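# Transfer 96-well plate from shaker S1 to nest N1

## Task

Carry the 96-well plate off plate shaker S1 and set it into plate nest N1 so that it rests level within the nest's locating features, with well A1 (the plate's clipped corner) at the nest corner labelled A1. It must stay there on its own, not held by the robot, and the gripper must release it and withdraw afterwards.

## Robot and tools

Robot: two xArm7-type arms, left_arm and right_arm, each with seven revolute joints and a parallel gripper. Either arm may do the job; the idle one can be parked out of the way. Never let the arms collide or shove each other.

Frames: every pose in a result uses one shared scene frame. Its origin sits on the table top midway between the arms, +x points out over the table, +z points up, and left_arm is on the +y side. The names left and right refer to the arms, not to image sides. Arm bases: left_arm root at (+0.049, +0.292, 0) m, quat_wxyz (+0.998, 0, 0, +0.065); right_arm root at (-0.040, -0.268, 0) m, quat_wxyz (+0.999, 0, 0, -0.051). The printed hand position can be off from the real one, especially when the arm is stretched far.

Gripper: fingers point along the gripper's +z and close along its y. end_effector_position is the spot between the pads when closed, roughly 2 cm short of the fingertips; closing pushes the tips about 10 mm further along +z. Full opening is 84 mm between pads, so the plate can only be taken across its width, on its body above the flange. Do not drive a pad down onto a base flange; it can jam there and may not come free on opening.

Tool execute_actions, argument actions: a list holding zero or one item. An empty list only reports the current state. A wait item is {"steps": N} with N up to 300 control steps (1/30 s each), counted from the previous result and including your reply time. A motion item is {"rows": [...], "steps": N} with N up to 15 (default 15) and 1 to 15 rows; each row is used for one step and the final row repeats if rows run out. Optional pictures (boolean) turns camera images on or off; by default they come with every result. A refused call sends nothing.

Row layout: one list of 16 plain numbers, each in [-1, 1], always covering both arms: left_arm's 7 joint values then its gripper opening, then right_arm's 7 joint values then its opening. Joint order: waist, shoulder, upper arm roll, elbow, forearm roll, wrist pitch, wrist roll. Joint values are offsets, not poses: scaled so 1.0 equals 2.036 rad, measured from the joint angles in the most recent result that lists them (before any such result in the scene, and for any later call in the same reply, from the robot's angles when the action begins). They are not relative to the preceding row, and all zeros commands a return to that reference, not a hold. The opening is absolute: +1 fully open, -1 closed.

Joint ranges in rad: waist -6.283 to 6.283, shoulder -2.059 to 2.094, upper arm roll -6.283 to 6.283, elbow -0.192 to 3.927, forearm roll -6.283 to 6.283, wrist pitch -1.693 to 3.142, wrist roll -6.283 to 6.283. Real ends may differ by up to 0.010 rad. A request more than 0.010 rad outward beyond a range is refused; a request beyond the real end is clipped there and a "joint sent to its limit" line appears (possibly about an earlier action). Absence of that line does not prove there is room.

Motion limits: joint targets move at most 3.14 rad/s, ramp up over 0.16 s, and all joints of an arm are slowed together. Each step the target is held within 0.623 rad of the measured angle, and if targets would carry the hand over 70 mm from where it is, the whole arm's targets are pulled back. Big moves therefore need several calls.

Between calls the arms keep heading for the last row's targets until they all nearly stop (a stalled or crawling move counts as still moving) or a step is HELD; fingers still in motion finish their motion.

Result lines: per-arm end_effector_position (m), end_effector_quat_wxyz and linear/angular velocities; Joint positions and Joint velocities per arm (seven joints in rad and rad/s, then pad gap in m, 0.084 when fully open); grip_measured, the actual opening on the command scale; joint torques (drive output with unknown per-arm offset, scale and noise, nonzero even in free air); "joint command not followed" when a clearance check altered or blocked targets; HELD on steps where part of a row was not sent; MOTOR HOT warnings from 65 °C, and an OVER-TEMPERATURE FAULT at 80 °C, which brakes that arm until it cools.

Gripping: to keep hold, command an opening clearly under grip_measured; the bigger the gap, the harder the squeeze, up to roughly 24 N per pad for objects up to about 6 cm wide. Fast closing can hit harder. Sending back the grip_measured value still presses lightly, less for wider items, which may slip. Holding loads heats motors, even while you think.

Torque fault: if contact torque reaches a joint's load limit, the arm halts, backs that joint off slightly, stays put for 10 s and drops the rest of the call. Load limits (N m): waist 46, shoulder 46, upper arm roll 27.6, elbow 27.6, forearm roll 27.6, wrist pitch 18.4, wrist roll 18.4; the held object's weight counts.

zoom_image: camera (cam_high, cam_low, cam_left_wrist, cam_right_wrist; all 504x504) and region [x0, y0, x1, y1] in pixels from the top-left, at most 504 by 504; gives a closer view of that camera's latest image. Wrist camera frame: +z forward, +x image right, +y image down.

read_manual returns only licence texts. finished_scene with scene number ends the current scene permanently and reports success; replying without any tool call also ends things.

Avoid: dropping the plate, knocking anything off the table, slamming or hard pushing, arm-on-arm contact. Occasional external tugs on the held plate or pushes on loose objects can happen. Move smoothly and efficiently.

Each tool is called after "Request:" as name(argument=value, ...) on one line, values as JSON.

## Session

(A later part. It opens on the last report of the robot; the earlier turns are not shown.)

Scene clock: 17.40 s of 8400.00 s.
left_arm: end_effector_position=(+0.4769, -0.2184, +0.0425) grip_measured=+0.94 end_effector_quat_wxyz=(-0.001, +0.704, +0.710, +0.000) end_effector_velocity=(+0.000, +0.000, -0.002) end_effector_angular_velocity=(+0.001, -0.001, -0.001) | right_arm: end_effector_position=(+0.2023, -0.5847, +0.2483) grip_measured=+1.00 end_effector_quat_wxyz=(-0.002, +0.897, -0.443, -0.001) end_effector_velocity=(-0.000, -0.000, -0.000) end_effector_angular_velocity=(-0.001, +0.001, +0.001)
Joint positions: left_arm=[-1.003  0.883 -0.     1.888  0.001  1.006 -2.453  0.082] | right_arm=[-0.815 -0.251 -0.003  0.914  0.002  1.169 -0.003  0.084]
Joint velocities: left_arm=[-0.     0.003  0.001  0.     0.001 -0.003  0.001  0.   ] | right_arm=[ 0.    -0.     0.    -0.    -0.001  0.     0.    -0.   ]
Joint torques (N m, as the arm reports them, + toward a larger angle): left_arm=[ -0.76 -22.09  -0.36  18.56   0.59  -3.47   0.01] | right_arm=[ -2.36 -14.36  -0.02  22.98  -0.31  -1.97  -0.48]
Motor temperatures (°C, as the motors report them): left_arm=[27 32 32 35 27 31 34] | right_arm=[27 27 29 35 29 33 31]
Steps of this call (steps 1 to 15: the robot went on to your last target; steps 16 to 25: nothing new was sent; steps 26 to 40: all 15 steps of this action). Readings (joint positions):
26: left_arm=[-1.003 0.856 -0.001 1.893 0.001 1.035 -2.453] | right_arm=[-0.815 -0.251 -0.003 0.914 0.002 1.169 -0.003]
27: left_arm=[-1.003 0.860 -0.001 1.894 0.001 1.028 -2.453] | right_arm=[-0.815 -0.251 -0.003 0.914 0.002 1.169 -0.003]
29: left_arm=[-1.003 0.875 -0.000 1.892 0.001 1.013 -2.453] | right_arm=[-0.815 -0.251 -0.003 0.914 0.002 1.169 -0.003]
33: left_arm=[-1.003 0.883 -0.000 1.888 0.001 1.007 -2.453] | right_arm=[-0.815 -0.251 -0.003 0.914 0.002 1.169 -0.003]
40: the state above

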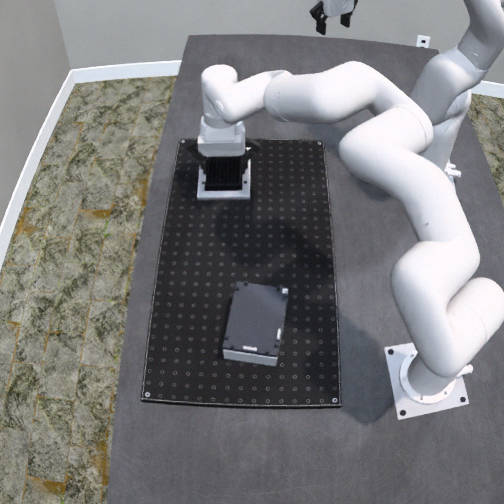

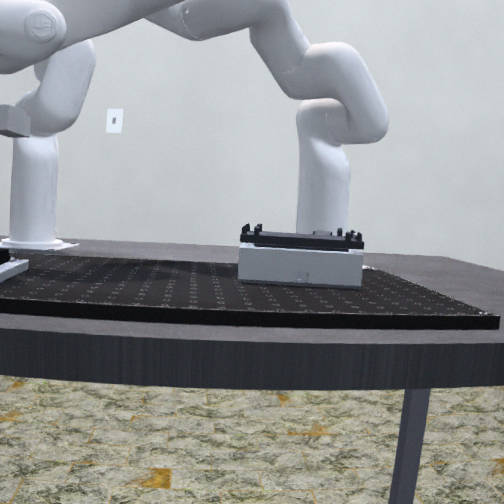

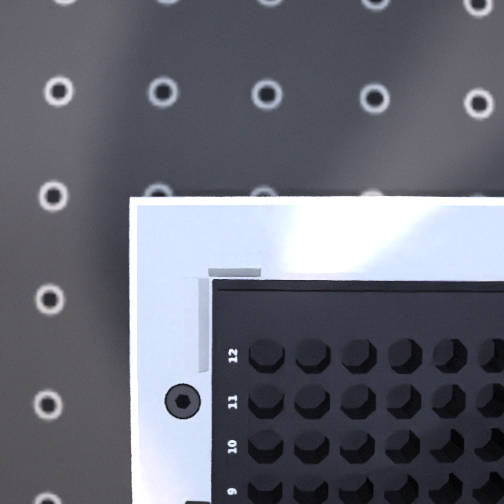

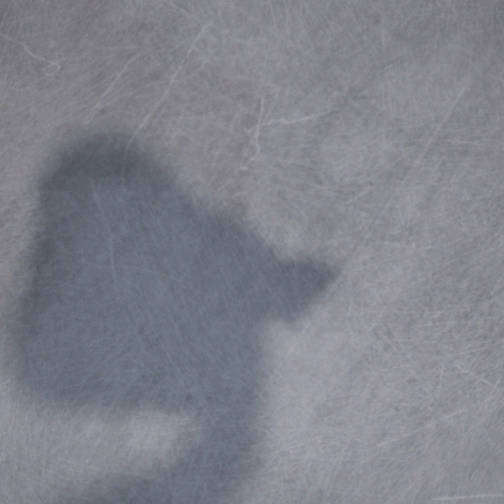

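Contact is felt, and the plate looks seated. Release it and lift away.

Request:
execute_actions(actions=[{"rows": [[0,0,0,0,0,0,0,1,0,0,0,0,0,0,0,1]], "steps": 12}], pictures=false)

Request:
execute_actions(actions=[{"rows": [[0,-0.08,0,0.03,0,0.11,0,1,0,0,0,0,0,0,0,1]], "steps": 15}], pictures=false)

Request:
execute_actions(actions=[{"rows": [[0.25,-0.3,0,-0.3,0,0,0,1,0,0,0,0,0,0,0,1]], "steps": 15}], pictures=false)

Request:
execute_actions(actions=[{"steps": 20}])

Scene clock: 20.97 s of 8400.00 s.
left_arm: end_effector_position=(+0.4773, -0.2181, +0.0413) grip_measured=+1.00 end_effector_quat_wxyz=(-0.001, +0.704, +0.710, +0.001) end_effector_velocity=(-0.003, +0.003, +0.001) end_effector_angular_velocity=(+0.011, +0.010, +0.000) | right_arm: end_effector_position=(+0.2023, -0.5847, +0.2483) grip_measured=+1.00 end_effector_quat_wxyz=(-0.002, +0.897, -0.443, -0.001) end_effector_velocity=(+0.000, +0.000, -0.000) end_effector_angular_velocity=(+0.000, -0.000, +0.000)
Joint positions: left_arm=[-1.003  0.885  0.     1.888  0.001  1.004 -2.453  0.084] | right_arm=[-0.815 -0.251 -0.003  0.914  0.002  1.169 -0.003  0.084]
Joint velocities: left_arm=[-0.    -0.005  0.    -0.004 -0.001  0.016  0.    -0.   ] | right_arm=[-0. -0.  0. -0.  0. -0.  0. -0.]
Joint torques (N m, as the arm reports them, + toward a larger angle): left_arm=[ -0.45 -26.27   0.    17.74  -0.08  -1.45  -0.16] | right_arm=[ -1.41 -15.16  -0.14  22.95   0.11  -1.59  -0.56]
Motor temperatures (°C, as the motors report them): left_arm=[27 33 32 35 27 32 34] | right_arm=[27 27 29 36 29 33 31]
Steps of this call (steps 1 to 15: the robot went on to your last target; steps 16 to 90: nothing new was sent; then 0.17 s passed at rest; steps 91 to 102: all 12 steps of this action). Readings (joint positions):
91: left_arm=[-1.003 0.885 -0.000 1.888 0.001 1.004 -2.453] | right_arm=[-0.815 -0.251 -0.003 0.914 0.002 1.169 -0.003]
92: left_arm=[-1.003 0.884 -0.000 1.888 0.001 1.004 -2.453] | right_arm=[-0.815 -0.251 -0.003 0.914 0.002 1.169 -0.003]
94: left_arm=[-1.003 0.886 -0.000 1.888 0.001 1.001 -2.453] | right_arm=[-0.815 -0.251 -0.003 0.914 0.002 1.169 -0.003]
98: left_arm=[-1.003 0.886 -0.000 1.889 0.001 1.002 -2.453] | right_arm=[-0.815 -0.251 -0.003 0.914 0.002 1.169 -0.003]
102: the state above

Scene clock: 21.47 s of 8400.00 s.
left_arm: end_effector_position=(+0.4709, -0.2104, +0.1544) grip_measured=+1.00 end_effector_quat_wxyz=(-0.004, +0.704, +0.710, +0.001) end_effector_velocity=(-0.011, +0.014, -0.033) end_effector_angular_velocity=(+0.062, +0.052, +0.001) | right_arm: end_effector_position=(+0.2023, -0.5847, +0.2483) grip_measured=+1.00 end_effector_quat_wxyz=(-0.002, +0.897, -0.443, -0.001) end_effector_velocity=(+0.000, +0.000, -0.000) end_effector_angular_velocity=(+0.000, +0.000, +0.001)
Joint positions: left_arm=[-1.003  0.725  0.     1.945  0.001  1.228 -2.453  0.084] | right_arm=[-0.815 -0.251 -0.003  0.914  0.002  1.169 -0.003  0.084]
Joint velocities: left_arm=[ 0.001  0.03   0.001 -0.028 -0.     0.023  0.    -0.   ] | right_arm=[ 0.001 -0.    -0.    -0.    -0.    -0.     0.    -0.   ]
Joint torques (N m, as the arm reports them, + toward a larger angle): left_arm=[ -0.67 -28.1   -0.16  20.35  -0.18  -1.51  -0.16] | right_arm=[ -1.37 -15.59   0.02  22.81  -0.45  -1.69  -0.47]
Motor temperatures (°C, as the motors report them): left_arm=[27 33 32 35 27 32 34] | right_arm=[27 27 29 36 29 33 31]
Steps of this call (steps 1 to 15: all 15 steps of this action). Readings (joint positions):
1: left_arm=[-1.003 0.885 0.000 1.888 0.001 1.006 -2.453] | right_arm=[-0.815 -0.251 -0.003 0.914 0.002 1.169 -0.003]
2: left_arm=[-1.003 0.880 0.000 1.888 0.001 1.015 -2.453] | right_arm=[-0.815 -0.251 -0.003 0.914 0.002 1.169 -0.003]
4: left_arm=[-1.002 0.848 0.001 1.897 0.001 1.070 -2.453] | right_arm=[-0.815 -0.251 -0.003 0.914 0.002 1.169 -0.003]
8: left_arm=[-1.003 0.751 -0.000 1.942 0.001 1.182 -2.453] | right_arm=[-0.815 -0.251 -0.003 0.914 0.002 1.169 -0.003]
15: the state above

Scene clock: 21.97 s of 8400.00 s.
left_arm: end_effector_position=(+0.5346, -0.0153, +0.2259) grip_measured=+1.00 end_effector_quat_wxyz=(-0.004, +0.587, +0.810, +0.001) end_effector_velocity=(+0.034, +0.473, +0.134) end_effector_angular_velocity=(-0.003, +0.001, +0.728) | right_arm: end_effector_position=(+0.2023, -0.5847, +0.2483) grip_measured=+1.00 end_effector_quat_wxyz=(-0.002, +0.897, -0.443, -0.001) end_effector_velocity=(+0.000, +0.000, -0.000) end_effector_angular_velocity=(-0.000, +0.001, +0.001)
Joint positions: left_arm=[-0.696  0.359  0.002  1.58   0.001  1.228 -2.453  0.084] | right_arm=[-0.815 -0.251 -0.003  0.914  0.002  1.169 -0.003  0.084]
Joint velocities: left_arm=[ 0.729 -0.878 -0.003 -0.876 -0.     0.001 -0.001 -0.   ] | right_arm=[ 0.001  0.     0.    -0.    -0.001 -0.     0.     0.   ]
Joint torques (N m, as the arm reports them, + toward a larger angle): left_arm=[ -2.13 -20.15  -0.68  17.8   -0.11  -1.11  -0.16] | right_arm=[ -1.16 -15.26   0.1   22.41  -0.47  -1.57  -0.23]
Motor temperatures (°C, as the motors report them): left_arm=[27 33 32 35 27 32 34] | right_arm=[27 27 29 36 29 34 31]
Steps of this call (steps 1 to 15: all 15 steps of this action). Readings (joint positions):
1: left_arm=[-1.002 0.725 0.000 1.944 0.001 1.228 -2.453] | right_arm=[-0.815 -0.251 -0.003 0.914 0.002 1.169 -0.003]
2: left_arm=[-0.997 0.719 -0.002 1.936 0.001 1.228 -2.453] | right_arm=[-0.815 -0.251 -0.003 0.914 0.002 1.169 -0.003]
4: left_arm=[-0.962 0.673 -0.009 1.884 0.000 1.228 -2.453] | right_arm=[-0.815 -0.251 -0.003 0.914 0.002 1.169 -0.003]
8: left_arm=[-0.863 0.559 0.002 1.778 0.001 1.228 -2.453] | right_arm=[-0.815 -0.251 -0.003 0.914 0.002 1.169 -0.003]
15: the state above

Scene clock: 22.63 s of 8400.00 s.
left_arm: end_effector_position=(+0.5237, +0.1108, +0.2547) grip_measured=+1.00 end_effector_quat_wxyz=(-0.004, +0.503, +0.864, -0.000) end_effector_velocity=(+0.002, +0.007, +0.002) end_effector_angular_velocity=(-0.000, -0.004, +0.014) | right_arm: end_effector_position=(+0.2023, -0.5847, +0.2483) grip_measured=+1.00 end_effector_quat_wxyz=(-0.002, +0.897, -0.443, -0.001) end_effector_velocity=(-0.000, +0.000, -0.000) end_effector_angular_velocity=(+0.000, -0.000, -0.000)
Joint positions: left_arm=[-0.495  0.115 -0.     1.335  0.001  1.228 -2.453  0.084] | right_arm=[-0.815 -0.251 -0.003  0.914  0.002  1.169 -0.003  0.084]
Joint velocities: left_arm=[ 0.007 -0.006  0.007 -0.001  0.001  0.    -0.    -0.   ] | right_arm=[ 0. -0. -0. -0.  0. -0.  0. -0.]
Joint torques (N m, as the arm reports them, + toward a larger angle): left_arm=[ -0.95 -16.38   0.29  18.49  -0.14  -1.12  -0.19] | right_arm=[ -0.95 -14.46  -0.33  22.73  -0.38  -1.62  -0.81]
Motor temperatures (°C, as the motors report them): left_arm=[27 33 32 35 27 32 34] | right_arm=[27 27 29 36 29 34 31]
Steps of this call (steps 1 to 20: the robot went on to your last target). Readings (joint positions):
1: left_arm=[-0.672 0.330 0.002 1.550 0.001 1.228 -2.453] | right_arm=[-0.815 -0.251 -0.003 0.914 0.002 1.169 -0.003]
2: left_arm=[-0.647 0.300 0.001 1.520 0.001 1.228 -2.453] | right_arm=[-0.815 -0.251 -0.003 0.914 0.002 1.169 -0.003]
4: left_arm=[-0.597 0.240 0.001 1.460 0.001 1.228 -2.453] | right_arm=[-0.815 -0.251 -0.003 0.914 0.002 1.169 -0.003]
8: left_arm=[-0.510 0.135 0.004 1.358 0.002 1.228 -2.453] | right_arm=[-0.815 -0.251 -0.003 0.914 0.002 1.169 -0.003]
20: the state above

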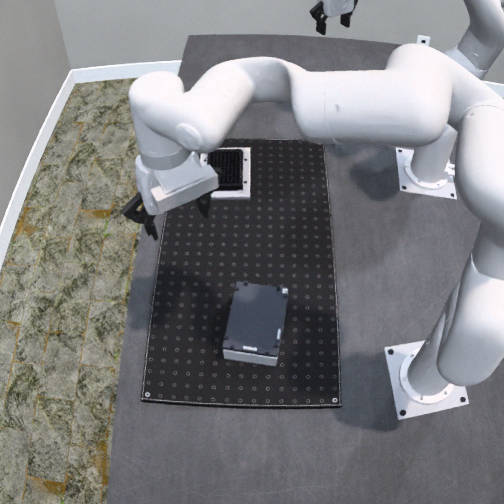

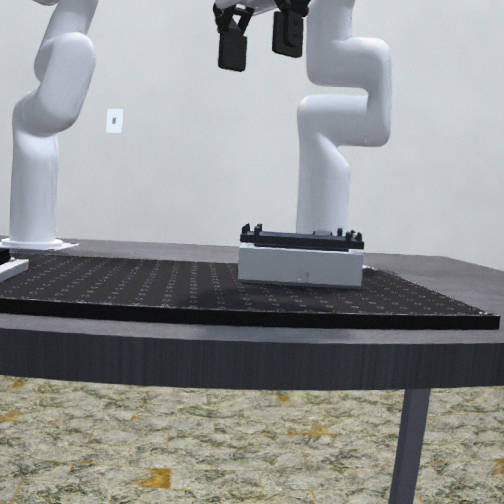

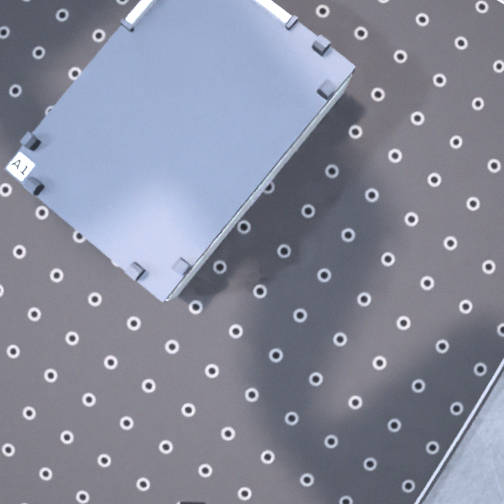

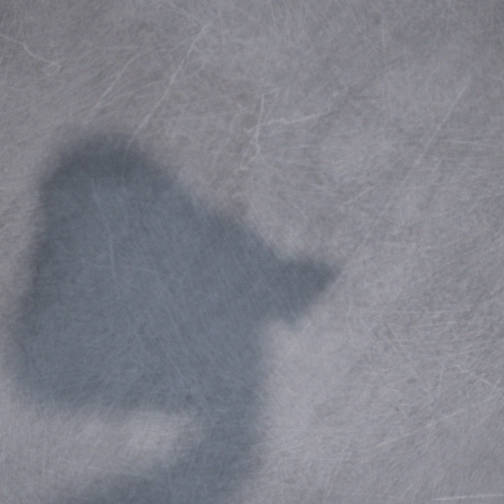

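Request:
zoom_image(camera="cam_high", region=[180, 130, 280, 210])

Request:
zoom_image(camera="cam_low", region=[0, 230, 80, 300])

Region (180, 130, 280, 210) of cam_high's 504x504 image, scaled by 5.040, with more detail than that image has; it fills the top 403 rows of this view, and the rest is white.

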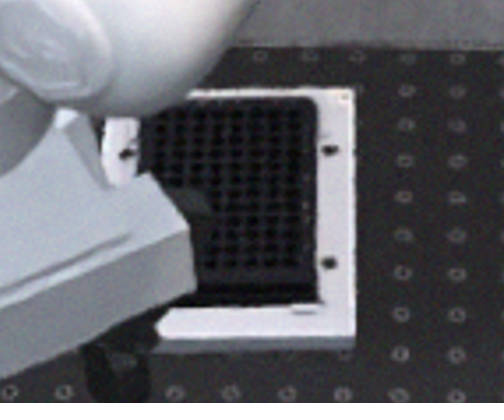

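Region (0, 230, 80, 300) of cam_low's 504x504 image, scaled by 6.300, with more detail than that image has; it fills the top 441 rows of this view, and the rest is white.

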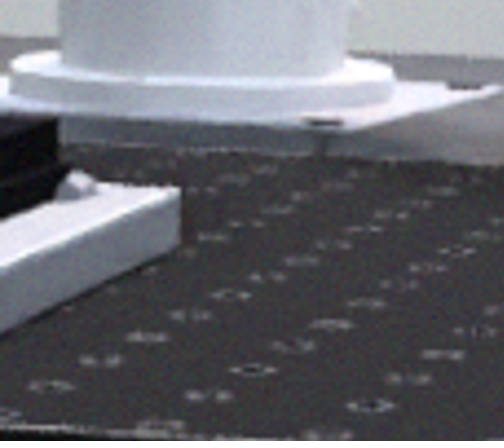

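Request:
finished_scene(scene=1)

The scene is finished: the task was done.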